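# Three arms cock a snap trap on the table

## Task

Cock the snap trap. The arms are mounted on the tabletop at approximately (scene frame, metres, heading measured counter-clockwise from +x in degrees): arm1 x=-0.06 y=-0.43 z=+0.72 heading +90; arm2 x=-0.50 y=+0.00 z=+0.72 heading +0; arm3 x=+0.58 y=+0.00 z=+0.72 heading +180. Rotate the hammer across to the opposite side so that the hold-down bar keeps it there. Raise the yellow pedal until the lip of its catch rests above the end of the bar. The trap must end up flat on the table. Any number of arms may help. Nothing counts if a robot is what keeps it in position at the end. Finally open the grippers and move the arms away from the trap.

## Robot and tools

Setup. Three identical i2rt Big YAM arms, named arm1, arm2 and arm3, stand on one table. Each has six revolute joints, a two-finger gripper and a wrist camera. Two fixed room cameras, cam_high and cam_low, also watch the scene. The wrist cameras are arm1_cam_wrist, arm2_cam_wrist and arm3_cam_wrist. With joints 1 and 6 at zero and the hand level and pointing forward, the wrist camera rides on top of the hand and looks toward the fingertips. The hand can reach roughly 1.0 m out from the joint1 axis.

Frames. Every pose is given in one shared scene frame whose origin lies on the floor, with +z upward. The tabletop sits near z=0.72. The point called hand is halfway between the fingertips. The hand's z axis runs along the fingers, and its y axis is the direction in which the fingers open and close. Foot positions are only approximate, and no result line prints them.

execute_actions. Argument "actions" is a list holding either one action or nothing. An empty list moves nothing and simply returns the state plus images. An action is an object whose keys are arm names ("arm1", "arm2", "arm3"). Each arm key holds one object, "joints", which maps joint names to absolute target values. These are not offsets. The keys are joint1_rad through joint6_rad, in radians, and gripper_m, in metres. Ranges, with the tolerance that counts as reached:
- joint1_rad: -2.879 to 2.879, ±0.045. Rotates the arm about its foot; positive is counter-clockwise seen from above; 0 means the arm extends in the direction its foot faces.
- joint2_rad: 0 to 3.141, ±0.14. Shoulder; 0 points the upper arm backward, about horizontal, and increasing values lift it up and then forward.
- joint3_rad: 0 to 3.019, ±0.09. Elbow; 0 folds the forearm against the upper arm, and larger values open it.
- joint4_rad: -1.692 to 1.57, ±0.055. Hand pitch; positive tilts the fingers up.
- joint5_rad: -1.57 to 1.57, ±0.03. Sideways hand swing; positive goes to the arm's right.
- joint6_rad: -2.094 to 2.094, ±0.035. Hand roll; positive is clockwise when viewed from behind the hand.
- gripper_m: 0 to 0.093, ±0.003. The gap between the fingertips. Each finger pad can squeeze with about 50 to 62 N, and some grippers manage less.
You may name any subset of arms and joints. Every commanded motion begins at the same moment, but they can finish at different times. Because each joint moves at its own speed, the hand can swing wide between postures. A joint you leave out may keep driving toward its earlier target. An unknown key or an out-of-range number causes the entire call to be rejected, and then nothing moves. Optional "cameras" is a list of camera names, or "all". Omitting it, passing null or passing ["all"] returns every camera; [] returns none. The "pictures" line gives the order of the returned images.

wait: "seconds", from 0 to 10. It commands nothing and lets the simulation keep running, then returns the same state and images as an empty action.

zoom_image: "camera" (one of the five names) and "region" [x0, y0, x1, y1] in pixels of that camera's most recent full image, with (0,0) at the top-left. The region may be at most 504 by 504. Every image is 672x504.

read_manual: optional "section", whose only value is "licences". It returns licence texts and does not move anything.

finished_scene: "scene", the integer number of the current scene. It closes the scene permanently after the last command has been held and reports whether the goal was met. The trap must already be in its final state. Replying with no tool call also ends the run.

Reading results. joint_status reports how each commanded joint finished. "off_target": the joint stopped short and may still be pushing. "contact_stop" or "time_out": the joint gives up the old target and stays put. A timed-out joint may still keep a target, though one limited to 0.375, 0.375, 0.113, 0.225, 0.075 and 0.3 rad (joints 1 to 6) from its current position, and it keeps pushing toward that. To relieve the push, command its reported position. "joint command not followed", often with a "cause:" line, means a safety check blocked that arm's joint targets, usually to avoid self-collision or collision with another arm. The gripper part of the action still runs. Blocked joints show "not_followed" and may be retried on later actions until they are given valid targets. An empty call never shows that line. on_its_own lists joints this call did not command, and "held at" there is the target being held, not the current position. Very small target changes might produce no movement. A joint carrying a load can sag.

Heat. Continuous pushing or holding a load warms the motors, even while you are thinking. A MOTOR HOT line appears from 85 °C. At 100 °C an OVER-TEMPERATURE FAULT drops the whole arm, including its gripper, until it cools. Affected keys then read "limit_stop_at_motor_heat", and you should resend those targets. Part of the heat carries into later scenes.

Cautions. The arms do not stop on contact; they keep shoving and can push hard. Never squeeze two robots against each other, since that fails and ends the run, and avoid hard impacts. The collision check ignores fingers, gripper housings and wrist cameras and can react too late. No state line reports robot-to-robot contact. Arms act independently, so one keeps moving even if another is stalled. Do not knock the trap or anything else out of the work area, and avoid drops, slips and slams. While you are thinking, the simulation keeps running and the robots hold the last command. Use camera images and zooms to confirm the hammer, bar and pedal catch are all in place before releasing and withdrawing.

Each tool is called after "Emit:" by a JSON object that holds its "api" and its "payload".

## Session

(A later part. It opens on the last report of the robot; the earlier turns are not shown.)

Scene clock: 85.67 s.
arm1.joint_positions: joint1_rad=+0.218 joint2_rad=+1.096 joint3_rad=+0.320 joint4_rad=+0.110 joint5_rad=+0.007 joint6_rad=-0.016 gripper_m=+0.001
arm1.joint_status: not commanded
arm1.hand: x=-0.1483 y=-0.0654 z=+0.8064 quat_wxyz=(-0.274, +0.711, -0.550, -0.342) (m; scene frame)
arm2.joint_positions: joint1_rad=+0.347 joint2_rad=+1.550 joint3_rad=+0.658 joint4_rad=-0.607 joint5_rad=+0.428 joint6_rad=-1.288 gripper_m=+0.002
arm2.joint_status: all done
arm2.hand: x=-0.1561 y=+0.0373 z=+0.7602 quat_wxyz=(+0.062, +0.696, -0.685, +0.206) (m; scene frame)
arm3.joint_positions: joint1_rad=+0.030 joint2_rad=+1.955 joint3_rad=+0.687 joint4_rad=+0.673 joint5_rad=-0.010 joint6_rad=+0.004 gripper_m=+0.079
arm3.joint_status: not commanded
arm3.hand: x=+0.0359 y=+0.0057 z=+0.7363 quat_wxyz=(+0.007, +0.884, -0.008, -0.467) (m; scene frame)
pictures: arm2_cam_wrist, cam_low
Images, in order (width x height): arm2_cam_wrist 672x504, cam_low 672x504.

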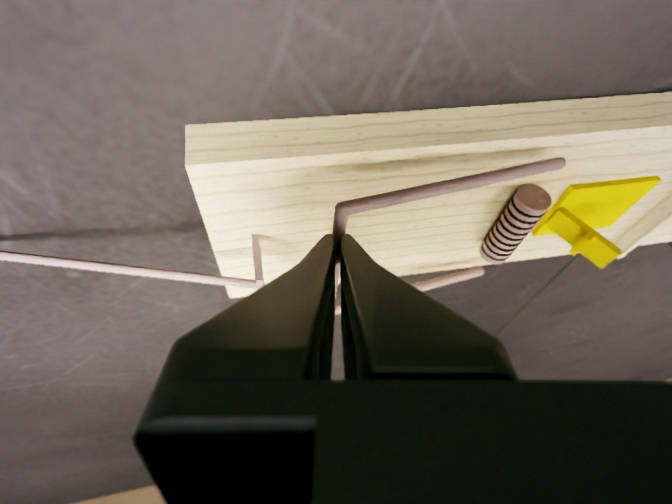

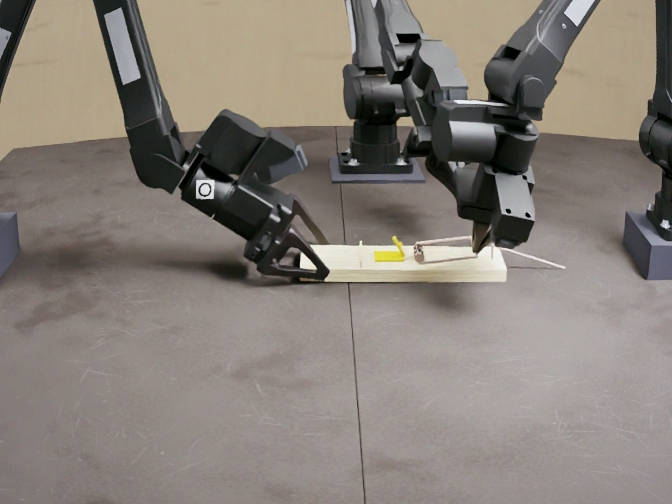

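Emit:
{"api": "execute_actions", "payload": {"actions": [{"arm2":{"joints":{"joint2_rad":1.62}},"arm1":{"joints":{"joint1_rad":0.34,"joint2_rad":1.82,"joint3_rad":0.31,"joint4_rad":1.2}}}], "cameras": ["cam_low","arm1_cam_wrist","cam_high"]}}

Scene clock: 87.70 s.
arm1.joint_positions: joint1_rad=+0.337 joint2_rad=+1.813 joint3_rad=+0.321 joint4_rad=+1.169 joint5_rad=+0.009 joint6_rad=-0.016 gripper_m=+0.001
arm1.joint_status: all done
arm1.hand: x=-0.2142 y=-0.0160 z=+0.7503 quat_wxyz=(-0.338, +0.669, -0.459, -0.477) (m; scene frame)
arm2.joint_positions: joint1_rad=+0.347 joint2_rad=+1.559 joint3_rad=+0.658 joint4_rad=-0.603 joint5_rad=+0.428 joint6_rad=-1.288 gripper_m=+0.002
arm2.joint_status: all done
arm2.hand: x=-0.1566 y=+0.0372 z=+0.7574 quat_wxyz=(+0.065, +0.697, -0.685, +0.205) (m; scene frame)
arm3.joint_positions: joint1_rad=+0.030 joint2_rad=+1.955 joint3_rad=+0.687 joint4_rad=+0.673 joint5_rad=-0.010 joint6_rad=+0.004 gripper_m=+0.079
arm3.joint_status: not commanded
arm3.hand: x=+0.0359 y=+0.0057 z=+0.7363 quat_wxyz=(+0.007, +0.884, -0.008, -0.467) (m; scene frame)
pictures: arm1_cam_wrist, cam_high, cam_low
Images, in order (width x height): arm1_cam_wrist 672x504, cam_high 672x504, cam_low 672x504.

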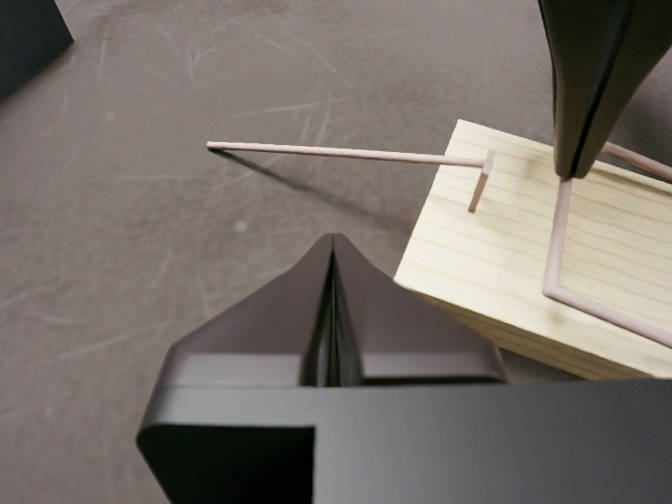

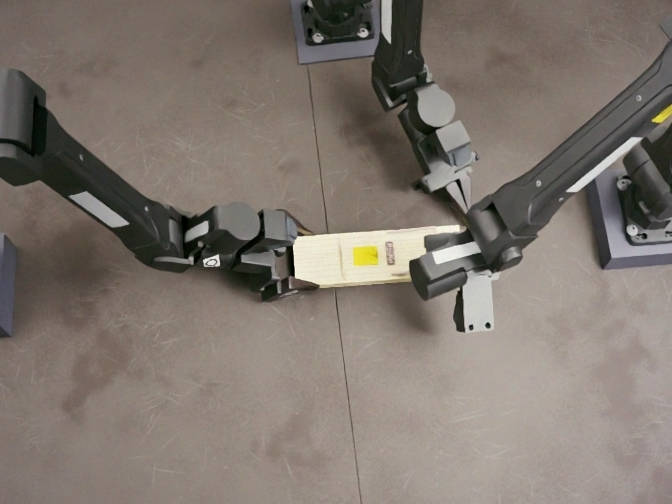

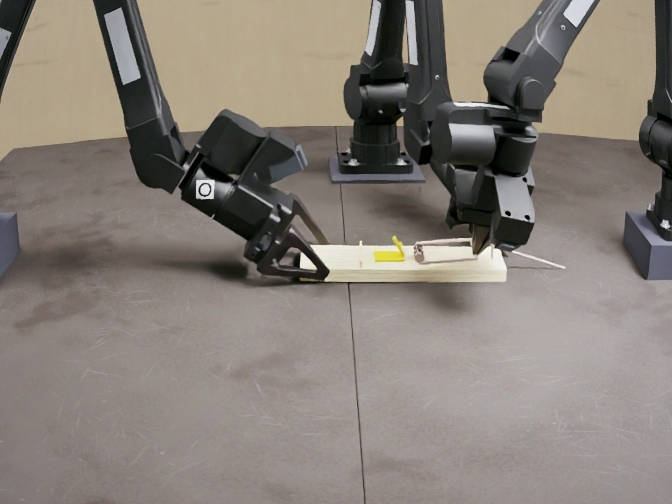

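Emit:
{"api": "execute_actions", "payload": {"actions": [{"arm1":{"joints":{"joint1_rad":0.31,"joint2_rad":1.885,"joint3_rad":0.47,"joint4_rad":1.06}}}], "cameras": ["arm1_cam_wrist"]}}

Emit:
{"api": "execute_actions", "payload": {"actions": [{"arm1":{"joints":{"joint2_rad":1.76,"joint1_rad":0.29}}}], "cameras": ["cam_low","arm1_cam_wrist"]}}

Scene clock: 88.70 s.
arm1.joint_positions: joint1_rad=+0.321 joint2_rad=+1.863 joint3_rad=+0.437 joint4_rad=+1.087 joint5_rad=+0.001 joint6_rad=-0.011 gripper_m=+0.001
arm1.joint_status: all done
arm1.hand: x=-0.2227 y=+0.0247 z=+0.7411 quat_wxyz=(-0.335, +0.669, -0.467, -0.471) (m; scene frame)
arm2.joint_positions: joint1_rad=+0.348 joint2_rad=+1.559 joint3_rad=+0.660 joint4_rad=-0.597 joint5_rad=+0.428 joint6_rad=-1.288 gripper_m=+0.002
arm2.joint_status: not commanded
arm2.hand: x=-0.1543 y=+0.0384 z=+0.7579 quat_wxyz=(+0.061, +0.696, -0.685, +0.206) (m; scene frame)
arm3.joint_positions: joint1_rad=+0.030 joint2_rad=+1.955 joint3_rad=+0.683 joint4_rad=+0.673 joint5_rad=-0.009 joint6_rad=+0.005 gripper_m=+0.079
arm3.joint_status: not commanded
arm3.hand: x=+0.0382 y=+0.0060 z=+0.7349 quat_wxyz=(+0.006, +0.885, -0.009, -0.465) (m; scene frame)
pictures: arm1_cam_wrist
Images, in order (width x height): arm1_cam_wrist 672x504.

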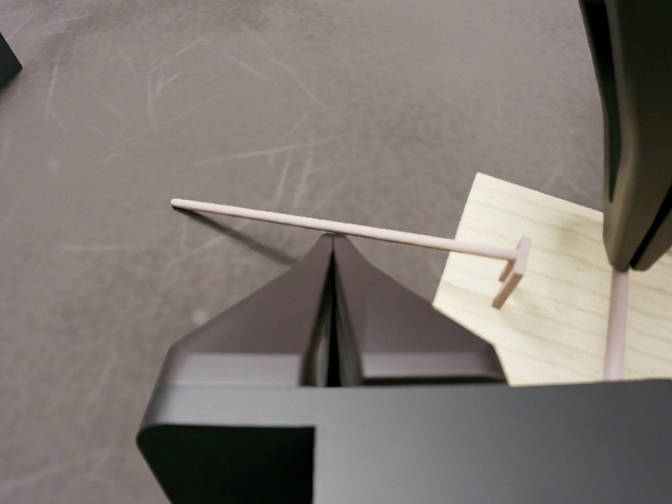

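Scene clock: 89.67 s.
arm1.joint_positions: joint1_rad=+0.296 joint2_rad=+1.763 joint3_rad=+0.447 joint4_rad=+1.065 joint5_rad=+0.007 joint6_rad=-0.008 gripper_m=+0.001
arm1.joint_status: all done
arm1.hand: x=-0.2140 y=+0.0408 z=+0.7860 quat_wxyz=(-0.363, +0.640, -0.462, -0.495) (m; scene frame)
arm2.joint_positions: joint1_rad=+0.348 joint2_rad=+1.559 joint3_rad=+0.660 joint4_rad=-0.597 joint5_rad=+0.428 joint6_rad=-1.288 gripper_m=+0.002
arm2.joint_status: not commanded
arm2.hand: x=-0.1543 y=+0.0384 z=+0.7579 quat_wxyz=(+0.061, +0.696, -0.685, +0.206) (m; scene frame)
arm3.joint_positions: joint1_rad=+0.030 joint2_rad=+1.955 joint3_rad=+0.683 joint4_rad=+0.673 joint5_rad=-0.009 joint6_rad=+0.005 gripper_m=+0.079
arm3.joint_status: not commanded
arm3.hand: x=+0.0382 y=+0.0060 z=+0.7349 quat_wxyz=(+0.006, +0.885, -0.009, -0.465) (m; scene frame)
pictures: arm1_cam_wrist, cam_low
Images, in order (width x height): arm1_cam_wrist 672x504, cam_low 672x504.

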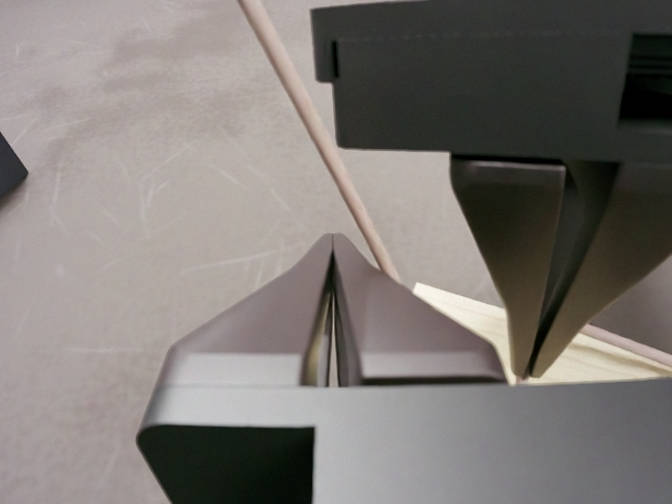

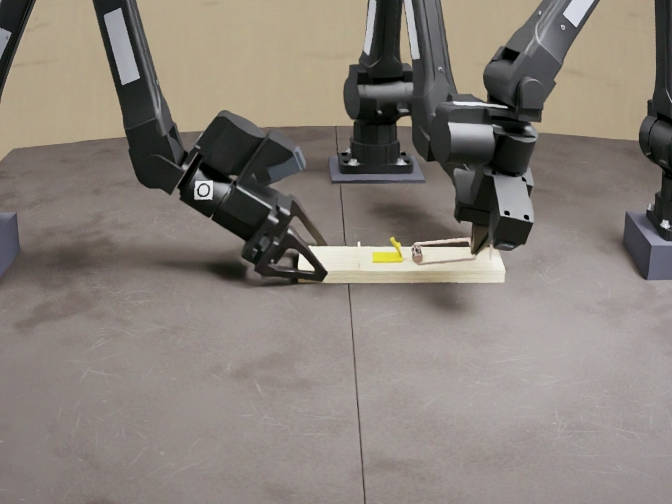

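Emit:
{"api": "execute_actions", "payload": {"actions": [{"arm2":{"joints":{"joint1_rad":0.5,"joint5_rad":0.68,"joint6_rad":-1.16,"joint2_rad":1.655,"joint3_rad":0.54,"joint4_rad":-0.525}}}], "cameras": ["cam_low","arm1_cam_wrist"]}}

Emit:
{"api": "execute_actions", "payload": {"actions": [{"arm1":{"joints":{"joint2_rad":1.72,"joint1_rad":0.21,"joint3_rad":0.42}}}], "cameras": ["cam_low","arm1_cam_wrist","cam_high"]}}

Scene clock: 92.23 s.
arm1.joint_positions: joint1_rad=+0.296 joint2_rad=+1.763 joint3_rad=+0.447 joint4_rad=+1.065 joint5_rad=+0.007 joint6_rad=-0.008 gripper_m=+0.001
arm1.joint_status: not commanded
arm1.hand: x=-0.2140 y=+0.0408 z=+0.7860 quat_wxyz=(-0.363, +0.640, -0.462, -0.495) (m; scene frame)
arm2.joint_positions: joint1_rad=+0.483 joint2_rad=+1.596 joint3_rad=+0.611 joint4_rad=-0.502 joint5_rad=+0.721 joint6_rad=-1.156 gripper_m=+0.002
arm2.joint_status: joint5_rad time_out (moved +0.293 of +0.252); the others done
arm2.on_its_own: joint5_rad reads +0.721 and still pushes toward +0.680 since a time_out
arm2.hand: x=-0.1555 y=+0.0410 z=+0.7635 quat_wxyz=(+0.079, +0.662, -0.661, +0.346) (m; scene frame)
arm3.joint_positions: joint1_rad=+0.030 joint2_rad=+1.955 joint3_rad=+0.683 joint4_rad=+0.673 joint5_rad=-0.009 joint6_rad=+0.006 gripper_m=+0.079
arm3.joint_status: not commanded
arm3.hand: x=+0.0382 y=+0.0060 z=+0.7349 quat_wxyz=(+0.007, +0.885, -0.009, -0.465) (m; scene frame)
pictures: arm1_cam_wrist, cam_low
Images, in order (width x height): arm1_cam_wrist 672x504, cam_low 672x504.

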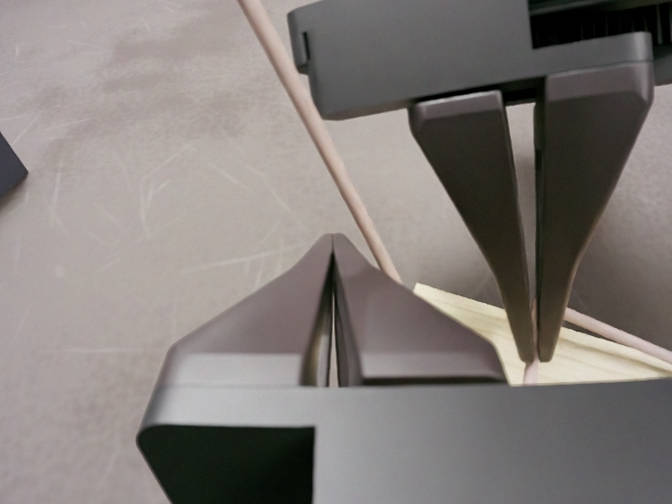

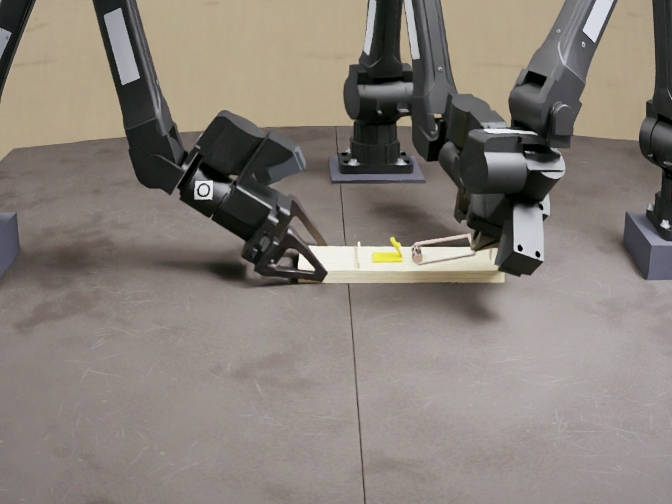

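not run: a stop came earlier in this reply.

Emit:
{"api": "execute_actions", "payload": {"actions": [{"arm2":{"joints":{"joint2_rad":1.68}},"arm1":{"joints":{"joint2_rad":1.72,"joint1_rad":0.19,"joint3_rad":0.42}}}], "cameras": ["cam_low","arm1_cam_wrist","arm3_cam_wrist"]}}

Scene clock: 93.07 s.
arm1.joint_positions: joint1_rad=+0.223 joint2_rad=+1.737 joint3_rad=+0.421 joint4_rad=+1.065 joint5_rad=-0.009 joint6_rad=-0.008 gripper_m=+0.001
arm1.joint_status: all done
arm1.hand: x=-0.1799 y=+0.0411 z=+0.7895 quat_wxyz=(-0.375, +0.626, -0.481, -0.485) (m; scene frame)
arm2.joint_positions: joint1_rad=+0.486 joint2_rad=+1.618 joint3_rad=+0.613 joint4_rad=-0.494 joint5_rad=+0.727 joint6_rad=-1.154 gripper_m=+0.002
arm2.joint_status: all done
arm2.on_its_own: joint5_rad reads +0.727 and still pushes toward +0.680 since a time_out
arm2.hand: x=-0.1560 y=+0.0411 z=+0.7578 quat_wxyz=(+0.085, +0.663, -0.658, +0.347) (m; scene frame)
arm3.joint_positions: joint1_rad=+0.030 joint2_rad=+1.955 joint3_rad=+0.681 joint4_rad=+0.673 joint5_rad=-0.008 joint6_rad=+0.006 gripper_m=+0.079
arm3.joint_status: not commanded
arm3.hand: x=+0.0391 y=+0.0060 z=+0.7343 quat_wxyz=(+0.006, +0.886, -0.009, -0.464) (m; scene frame)
pictures: arm1_cam_wrist, arm3_cam_wrist, cam_low
Images, in order (width x height): arm1_cam_wrist 672x504, arm3_cam_wrist 672x504, cam_low 672x504.

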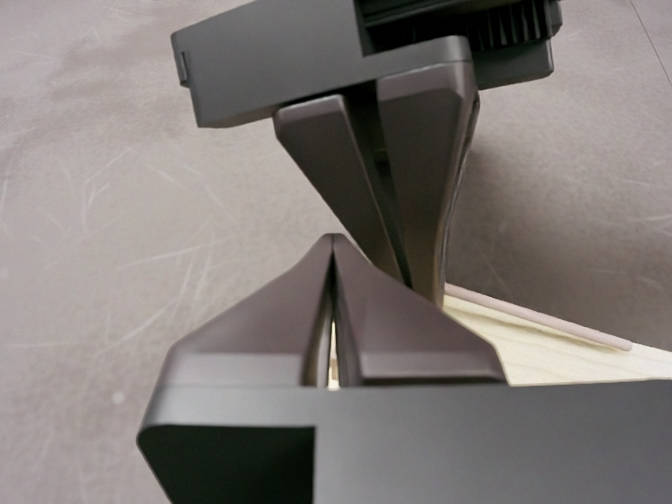

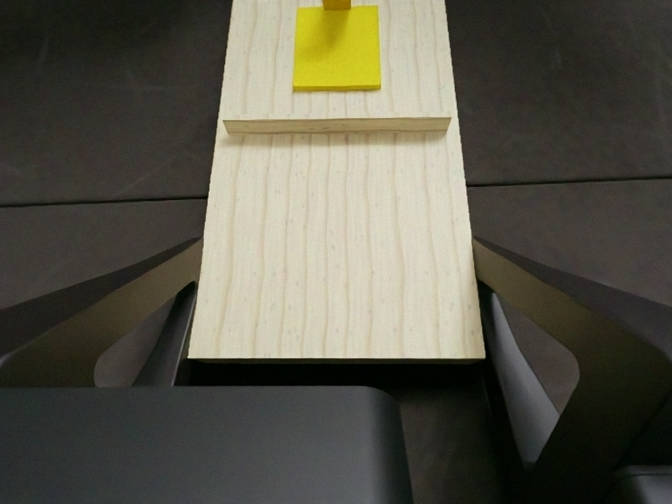

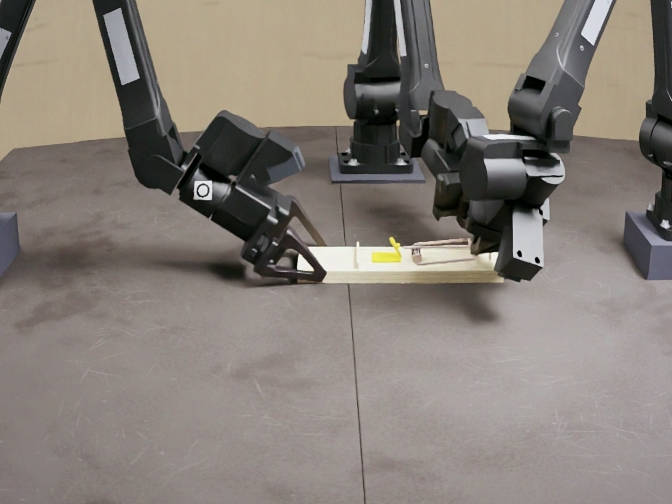

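Emit:
{"api": "execute_actions", "payload": {"actions": [{"arm1":{"joints":{"joint2_rad":1.62,"joint1_rad":0.22,"joint3_rad":0.25,"joint4_rad":1.1}}}], "cameras": []}}

Emit:
{"api": "execute_actions", "payload": {"actions": [{"arm1":{"joints":{"joint1_rad":-0.07}}}], "cameras": ["cam_low","arm1_cam_wrist"]}}

Emit:
{"api": "zoom_image", "payload": {"camera": "cam_low", "region": [340, 200, 520, 290]}}

Scene clock: 94.43 s.
arm1.joint_positions: joint1_rad=+0.223 joint2_rad=+1.620 joint3_rad=+0.253 joint4_rad=+1.073 joint5_rad=+0.007 joint6_rad=-0.008 gripper_m=+0.001
arm1.joint_status: all done
arm1.hand: x=-0.1614 y=-0.0214 z=+0.7872 quat_wxyz=(-0.369, +0.634, -0.493, -0.468) (m; scene frame)
arm2.joint_positions: joint1_rad=+0.486 joint2_rad=+1.618 joint3_rad=+0.613 joint4_rad=-0.494 joint5_rad=+0.727 joint6_rad=-1.154 gripper_m=+0.002
arm2.joint_status: not commanded
arm2.on_its_own: joint5_rad reads +0.727 and still pushes toward +0.680 since a time_out
arm2.hand: x=-0.1560 y=+0.0411 z=+0.7578 quat_wxyz=(+0.085, +0.663, -0.658, +0.347) (m; scene frame)
arm3.joint_positions: joint1_rad=+0.030 joint2_rad=+1.955 joint3_rad=+0.681 joint4_rad=+0.673 joint5_rad=-0.008 joint6_rad=+0.006 gripper_m=+0.079
arm3.joint_status: not commanded
arm3.hand: x=+0.0391 y=+0.0060 z=+0.7343 quat_wxyz=(+0.006, +0.886, -0.009, -0.464) (m; scene frame)
pictures: none
No camera images: the call's "cameras" was empty. Leave "cameras" out to get every camera's image.

Scene clock: 95.37 s.
arm1.joint_positions: joint1_rad=-0.066 joint2_rad=+1.620 joint3_rad=+0.253 joint4_rad=+1.073 joint5_rad=+0.009 joint6_rad=-0.008 gripper_m=+0.001
arm1.joint_status: all done
arm1.hand: x=-0.0402 y=-0.0094 z=+0.7868 quat_wxyz=(-0.433, +0.556, -0.580, -0.409) (m; scene frame)
arm2.joint_positions: joint1_rad=+0.486 joint2_rad=+1.618 joint3_rad=+0.613 joint4_rad=-0.494 joint5_rad=+0.727 joint6_rad=-1.154 gripper_m=+0.002
arm2.joint_status: not commanded
arm2.on_its_own: joint5_rad reads +0.727 and still pushes toward +0.680 since a time_out
arm2.hand: x=-0.1560 y=+0.0411 z=+0.7578 quat_wxyz=(+0.085, +0.663, -0.658, +0.347) (m; scene frame)
arm3.joint_positions: joint1_rad=+0.030 joint2_rad=+1.955 joint3_rad=+0.681 joint4_rad=+0.673 joint5_rad=-0.008 joint6_rad=+0.006 gripper_m=+0.079
arm3.joint_status: not commanded
arm3.hand: x=+0.0391 y=+0.0060 z=+0.7343 quat_wxyz=(+0.006, +0.886, -0.009, -0.464) (m; scene frame)
pictures: arm1_cam_wrist, cam_low
Images, in order (width x height): arm1_cam_wrist 672x504, cam_low 672x504.

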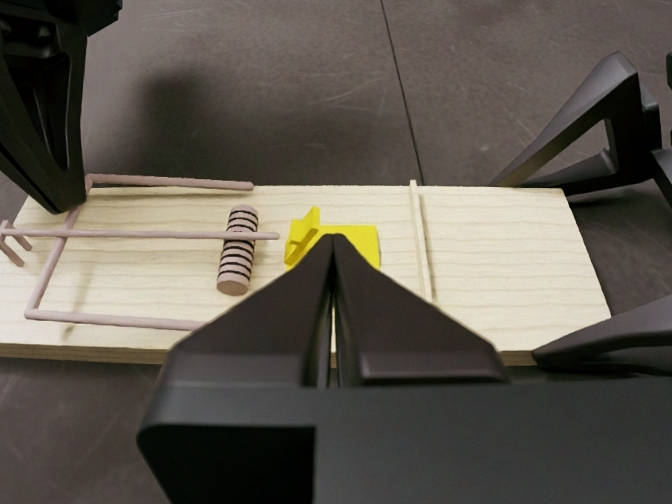

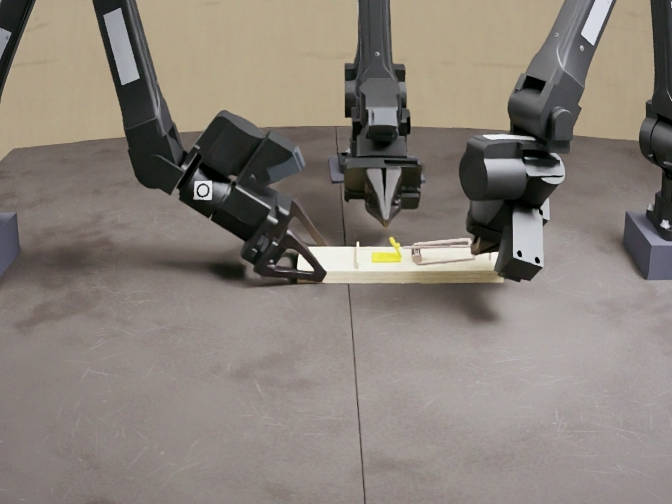

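Region (340, 200, 520, 290) of cam_low's 672x504 image, scaled by 2.800, with more detail than that image has.

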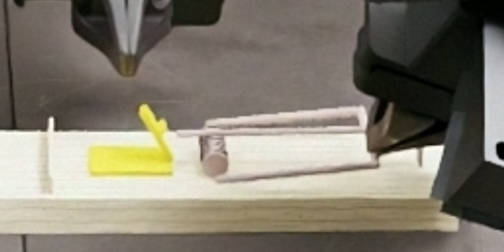

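Extend to (-0.035, 0.035, 0.775).

Emit:
{"api": "execute_actions", "payload": {"actions": [{"arm1":{"joints":{"joint1_rad":-0.09,"joint2_rad":1.74,"joint3_rad":0.38,"joint4_rad":1.07}}}], "cameras": ["cam_low","arm1_cam_wrist"]}}

Emit:
{"api": "execute_actions", "payload": {"actions": [{"arm1":{"joints":{"joint1_rad":-0.02}}}], "cameras": ["cam_low","arm1_cam_wrist"]}}

Emit:
{"api": "zoom_image", "payload": {"camera": "cam_low", "region": [340, 200, 520, 290]}}

Scene clock: 96.57 s.
arm1.joint_positions: joint1_rad=-0.082 joint2_rad=+1.739 joint3_rad=+0.365 joint4_rad=+1.073 joint5_rad=+0.009 joint6_rad=-0.008 gripper_m=+0.001
arm1.joint_status: all done
arm1.hand: x=-0.0313 y=+0.0310 z=+0.7718 quat_wxyz=(-0.434, +0.553, -0.586, -0.404) (m; scene frame)
arm2.joint_positions: joint1_rad=+0.486 joint2_rad=+1.618 joint3_rad=+0.613 joint4_rad=-0.494 joint5_rad=+0.727 joint6_rad=-1.154 gripper_m=+0.002
arm2.joint_status: not commanded
arm2.on_its_own: joint5_rad reads +0.727 and still pushes toward +0.680 since a time_out
arm2.hand: x=-0.1560 y=+0.0411 z=+0.7578 quat_wxyz=(+0.085, +0.663, -0.658, +0.347) (m; scene frame)
arm3.joint_positions: joint1_rad=+0.030 joint2_rad=+1.955 joint3_rad=+0.681 joint4_rad=+0.673 joint5_rad=-0.008 joint6_rad=+0.006 gripper_m=+0.079
arm3.joint_status: not commanded
arm3.hand: x=+0.0391 y=+0.0060 z=+0.7343 quat_wxyz=(+0.006, +0.886, -0.009, -0.464) (m; scene frame)
pictures: arm1_cam_wrist, cam_low
Images, in order (width x height): arm1_cam_wrist 672x504, cam_low 672x504.

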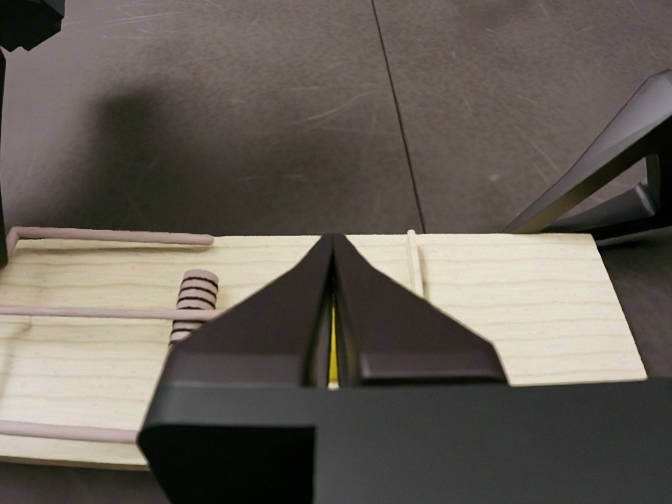

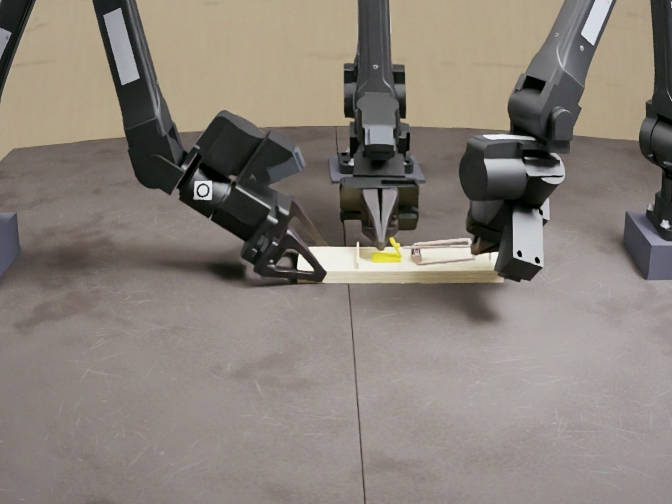

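Scene clock: 97.20 s.
arm1.joint_positions: joint1_rad=-0.035 joint2_rad=+1.739 joint3_rad=+0.365 joint4_rad=+1.073 joint5_rad=+0.021 joint6_rad=-0.008 gripper_m=+0.001
arm1.joint_status: all done
arm1.hand: x=-0.0506 y=+0.0318 z=+0.7718 quat_wxyz=(-0.428, +0.563, -0.575, -0.410) (m; scene frame)
arm2.joint_positions: joint1_rad=+0.486 joint2_rad=+1.618 joint3_rad=+0.613 joint4_rad=-0.494 joint5_rad=+0.727 joint6_rad=-1.154 gripper_m=+0.002
arm2.joint_status: not commanded
arm2.on_its_own: joint5_rad reads +0.727 and still pushes toward +0.680 since a time_out
arm2.hand: x=-0.1560 y=+0.0411 z=+0.7578 quat_wxyz=(+0.085, +0.663, -0.658, +0.347) (m; scene frame)
arm3.joint_positions: joint1_rad=+0.030 joint2_rad=+1.955 joint3_rad=+0.681 joint4_rad=+0.673 joint5_rad=-0.008 joint6_rad=+0.006 gripper_m=+0.079
arm3.joint_status: not commanded
arm3.hand: x=+0.0391 y=+0.0060 z=+0.7343 quat_wxyz=(+0.006, +0.886, -0.009, -0.464) (m; scene frame)
pictures: arm1_cam_wrist, cam_low
Images, in order (width x height): arm1_cam_wrist 672x504, cam_low 672x504.

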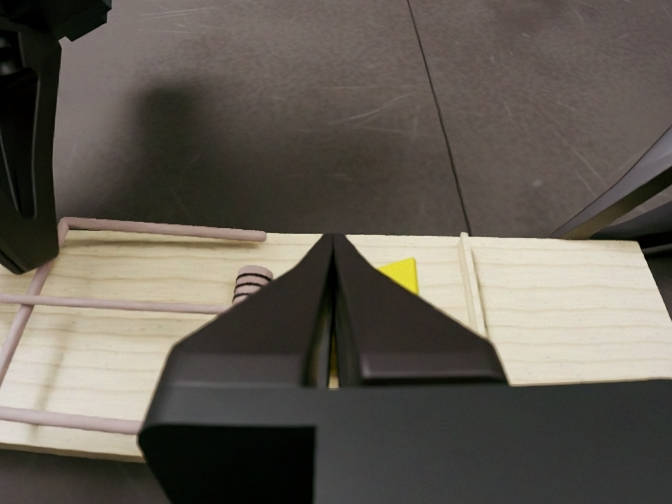

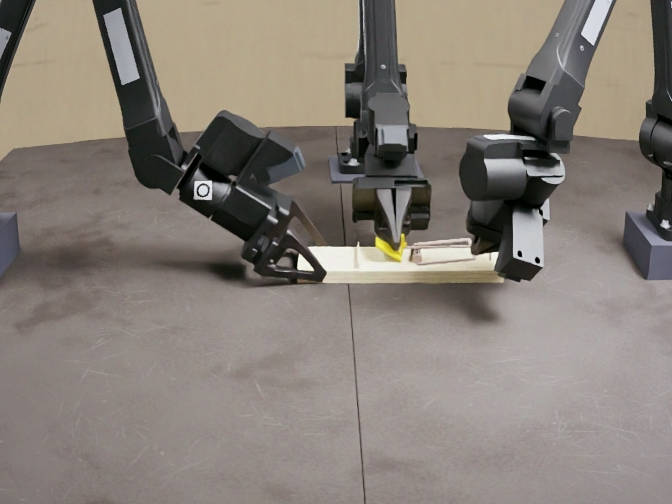

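Region (340, 200, 520, 290) of cam_low's 672x504 image, scaled by 2.800, with more detail than that image has.

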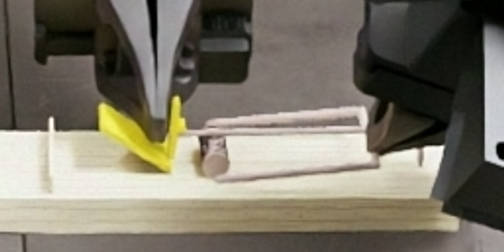

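Latched. Ease the hammer up onto the bar, then release.

Emit:
{"api": "execute_actions", "payload": {"actions": [{"arm2":{"joints":{"joint2_rad":1.64,"joint3_rad":0.58,"gripper_m":0.012}}}], "cameras": ["cam_low"]}}

Emit:
{"api": "execute_actions", "payload": {"actions": [{"arm2":{"joints":{"joint1_rad":0.6,"joint2_rad":1.4,"joint3_rad":0.65}},"arm1":{"joints":{"joint1_rad":-0.047,"joint2_rad":1.68}}}], "cameras": ["cam_low"]}}

Emit:
{"api": "execute_actions", "payload": {"actions": [{"arm1":{"joints":{"joint2_rad":1.3}},"arm3":{"joints":{"gripper_m":0.093,"joint2_rad":1.95,"joint3_rad":0.68}}}], "cameras": []}}

Emit:
{"api": "execute_actions", "payload": {"actions": [{"arm3":{"joints":{"joint2_rad":1.5,"joint3_rad":0.55}},"arm2":{"joints":{"joint2_rad":1.0}},"arm1":{"joints":{"joint2_rad":0.9,"joint4_rad":0.3}}}], "cameras": ["cam_low"]}}

Scene clock: 98.17 s.
arm1.joint_positions: joint1_rad=-0.035 joint2_rad=+1.739 joint3_rad=+0.365 joint4_rad=+1.073 joint5_rad=+0.021 joint6_rad=-0.008 gripper_m=+0.001
arm1.joint_status: not commanded
arm1.hand: x=-0.0506 y=+0.0318 z=+0.7718 quat_wxyz=(-0.428, +0.563, -0.575, -0.410) (m; scene frame)
arm2.joint_positions: joint1_rad=+0.487 joint2_rad=+1.618 joint3_rad=+0.610 joint4_rad=-0.494 joint5_rad=+0.720 joint6_rad=-1.154 gripper_m=+0.012
arm2.joint_status: all done
arm2.on_its_own: joint5_rad reads +0.720 and still pushes toward +0.680 since a time_out
arm2.hand: x=-0.1578 y=+0.0414 z=+0.7563 quat_wxyz=(+0.085, +0.665, -0.658, +0.343) (m; scene frame)
arm3.joint_positions: joint1_rad=+0.030 joint2_rad=+1.955 joint3_rad=+0.681 joint4_rad=+0.673 joint5_rad=-0.008 joint6_rad=+0.006 gripper_m=+0.079
arm3.joint_status: not commanded
arm3.hand: x=+0.0391 y=+0.0060 z=+0.7343 quat_wxyz=(+0.006, +0.886, -0.009, -0.464) (m; scene frame)
pictures: cam_low
Images, in order (width x height): cam_low 672x504.

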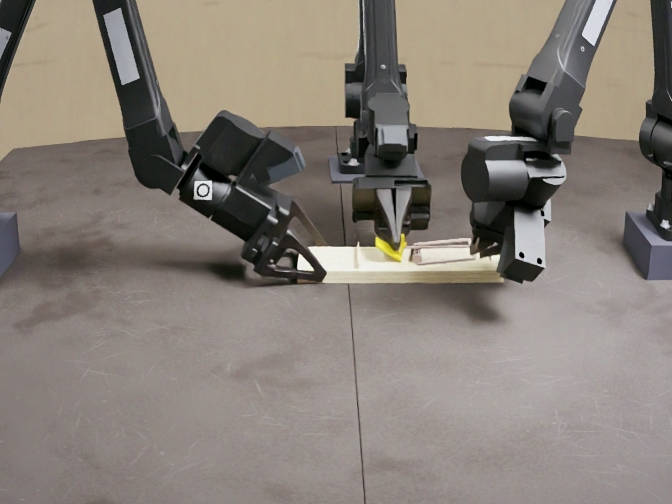

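Scene clock: 99.17 s.
arm1.joint_positions: joint1_rad=-0.043 joint2_rad=+1.688 joint3_rad=+0.365 joint4_rad=+1.073 joint5_rad=+0.014 joint6_rad=-0.008 gripper_m=+0.001
arm1.joint_status: all done
arm1.hand: x=-0.0481 y=+0.0355 z=+0.7944 quat_wxyz=(-0.443, +0.552, -0.565, -0.425) (m; scene frame)
arm2.joint_positions: joint1_rad=+0.605 joint2_rad=+1.395 joint3_rad=+0.618 joint4_rad=-0.514 joint5_rad=+0.680 joint6_rad=-1.154 gripper_m=+0.012
arm2.joint_status: all done
arm2.on_its_own: joint5_rad moved -0.040 to your old target +0.680
arm2.hand: x=-0.1460 y=+0.1003 z=+0.8250 quat_wxyz=(-0.037, +0.678, -0.642, +0.356) (m; scene frame)
arm3.joint_positions: joint1_rad=+0.030 joint2_rad=+1.955 joint3_rad=+0.676 joint4_rad=+0.676 joint5_rad=-0.004 joint6_rad=+0.009 gripper_m=+0.079
arm3.joint_status: not commanded
arm3.hand: x=+0.0412 y=+0.0067 z=+0.7334 quat_wxyz=(+0.005, +0.886, -0.012, -0.463) (m; scene frame)
pictures: cam_low
Images, in order (width x height): cam_low 672x504.

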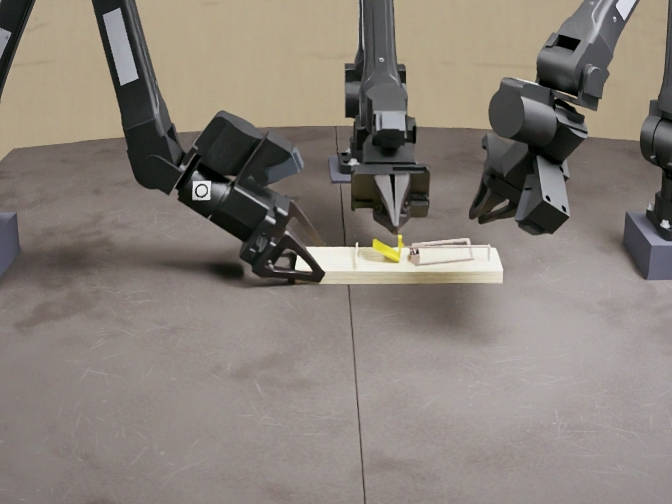

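Scene clock: 100.33 s.
arm1.joint_positions: joint1_rad=-0.043 joint2_rad=+1.295 joint3_rad=+0.365 joint4_rad=+1.073 joint5_rad=+0.014 joint6_rad=-0.008 gripper_m=+0.001
arm1.joint_status: all done
arm1.hand: x=-0.0478 y=+0.0259 z=+0.9691 quat_wxyz=(-0.544, +0.456, -0.470, -0.525) (m; scene frame)
arm2.joint_positions: joint1_rad=+0.605 joint2_rad=+1.395 joint3_rad=+0.618 joint4_rad=-0.514 joint5_rad=+0.680 joint6_rad=-1.154 gripper_m=+0.012
arm2.joint_status: not commanded
arm2.hand: x=-0.1460 y=+0.1003 z=+0.8250 quat_wxyz=(-0.037, +0.678, -0.642, +0.356) (m; scene frame)
arm3.joint_positions: joint1_rad=+0.034 joint2_rad=+1.952 joint3_rad=+0.676 joint4_rad=+0.663 joint5_rad=-0.007 joint6_rad=-0.006 gripper_m=+0.093
arm3.joint_status: all done
arm3.hand: x=+0.0422 y=+0.0046 z=+0.7327 quat_wxyz=(+0.004, +0.888, -0.003, -0.459) (m; scene frame)
pictures: none
No camera images: the call's "cameras" was empty. Leave "cameras" out to get every camera's image.

Scene clock: 101.73 s.
arm1.joint_positions: joint1_rad=-0.043 joint2_rad=+0.896 joint3_rad=+0.365 joint4_rad=+0.319 joint5_rad=+0.014 joint6_rad=-0.008 gripper_m=+0.001
arm1.joint_status: all done
arm1.hand: x=-0.0488 y=-0.0220 z=+0.9507 quat_wxyz=(-0.453, +0.543, -0.557, -0.435) (m; scene frame)
arm2.joint_positions: joint1_rad=+0.605 joint2_rad=+0.995 joint3_rad=+0.618 joint4_rad=-0.515 joint5_rad=+0.680 joint6_rad=-1.154 gripper_m=+0.012
arm2.joint_status: all done
arm2.hand: x=-0.1424 y=+0.1028 z=+0.9600 quat_wxyz=(-0.216, +0.602, -0.661, +0.392) (m; scene frame)
arm3.joint_positions: joint1_rad=+0.034 joint2_rad=+1.494 joint3_rad=+0.544 joint4_rad=+0.637 joint5_rad=-0.007 joint6_rad=-0.006 gripper_m=+0.093
arm3.joint_status: all done
arm3.hand: x=+0.0628 y=+0.0062 z=+0.9097 quat_wxyz=(+0.002, +0.810, -0.003, -0.587) (m; scene frame)
pictures: cam_low
Images, in order (width x height): cam_low 672x504.

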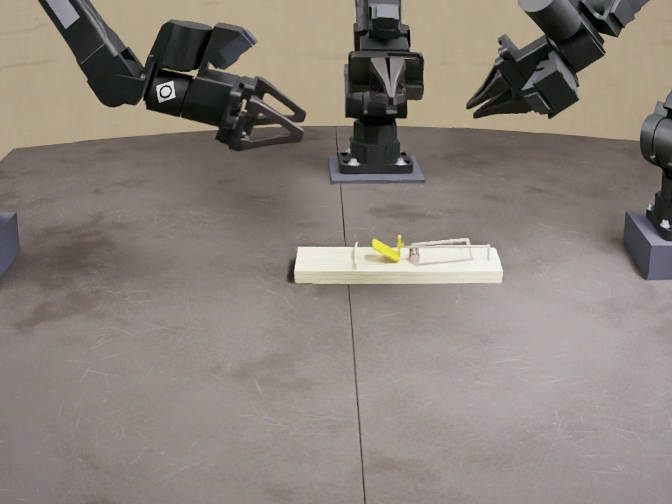

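Emit:
{"api": "finished_scene", "payload": {"scene": 1}}

The scene is finished: the task was done.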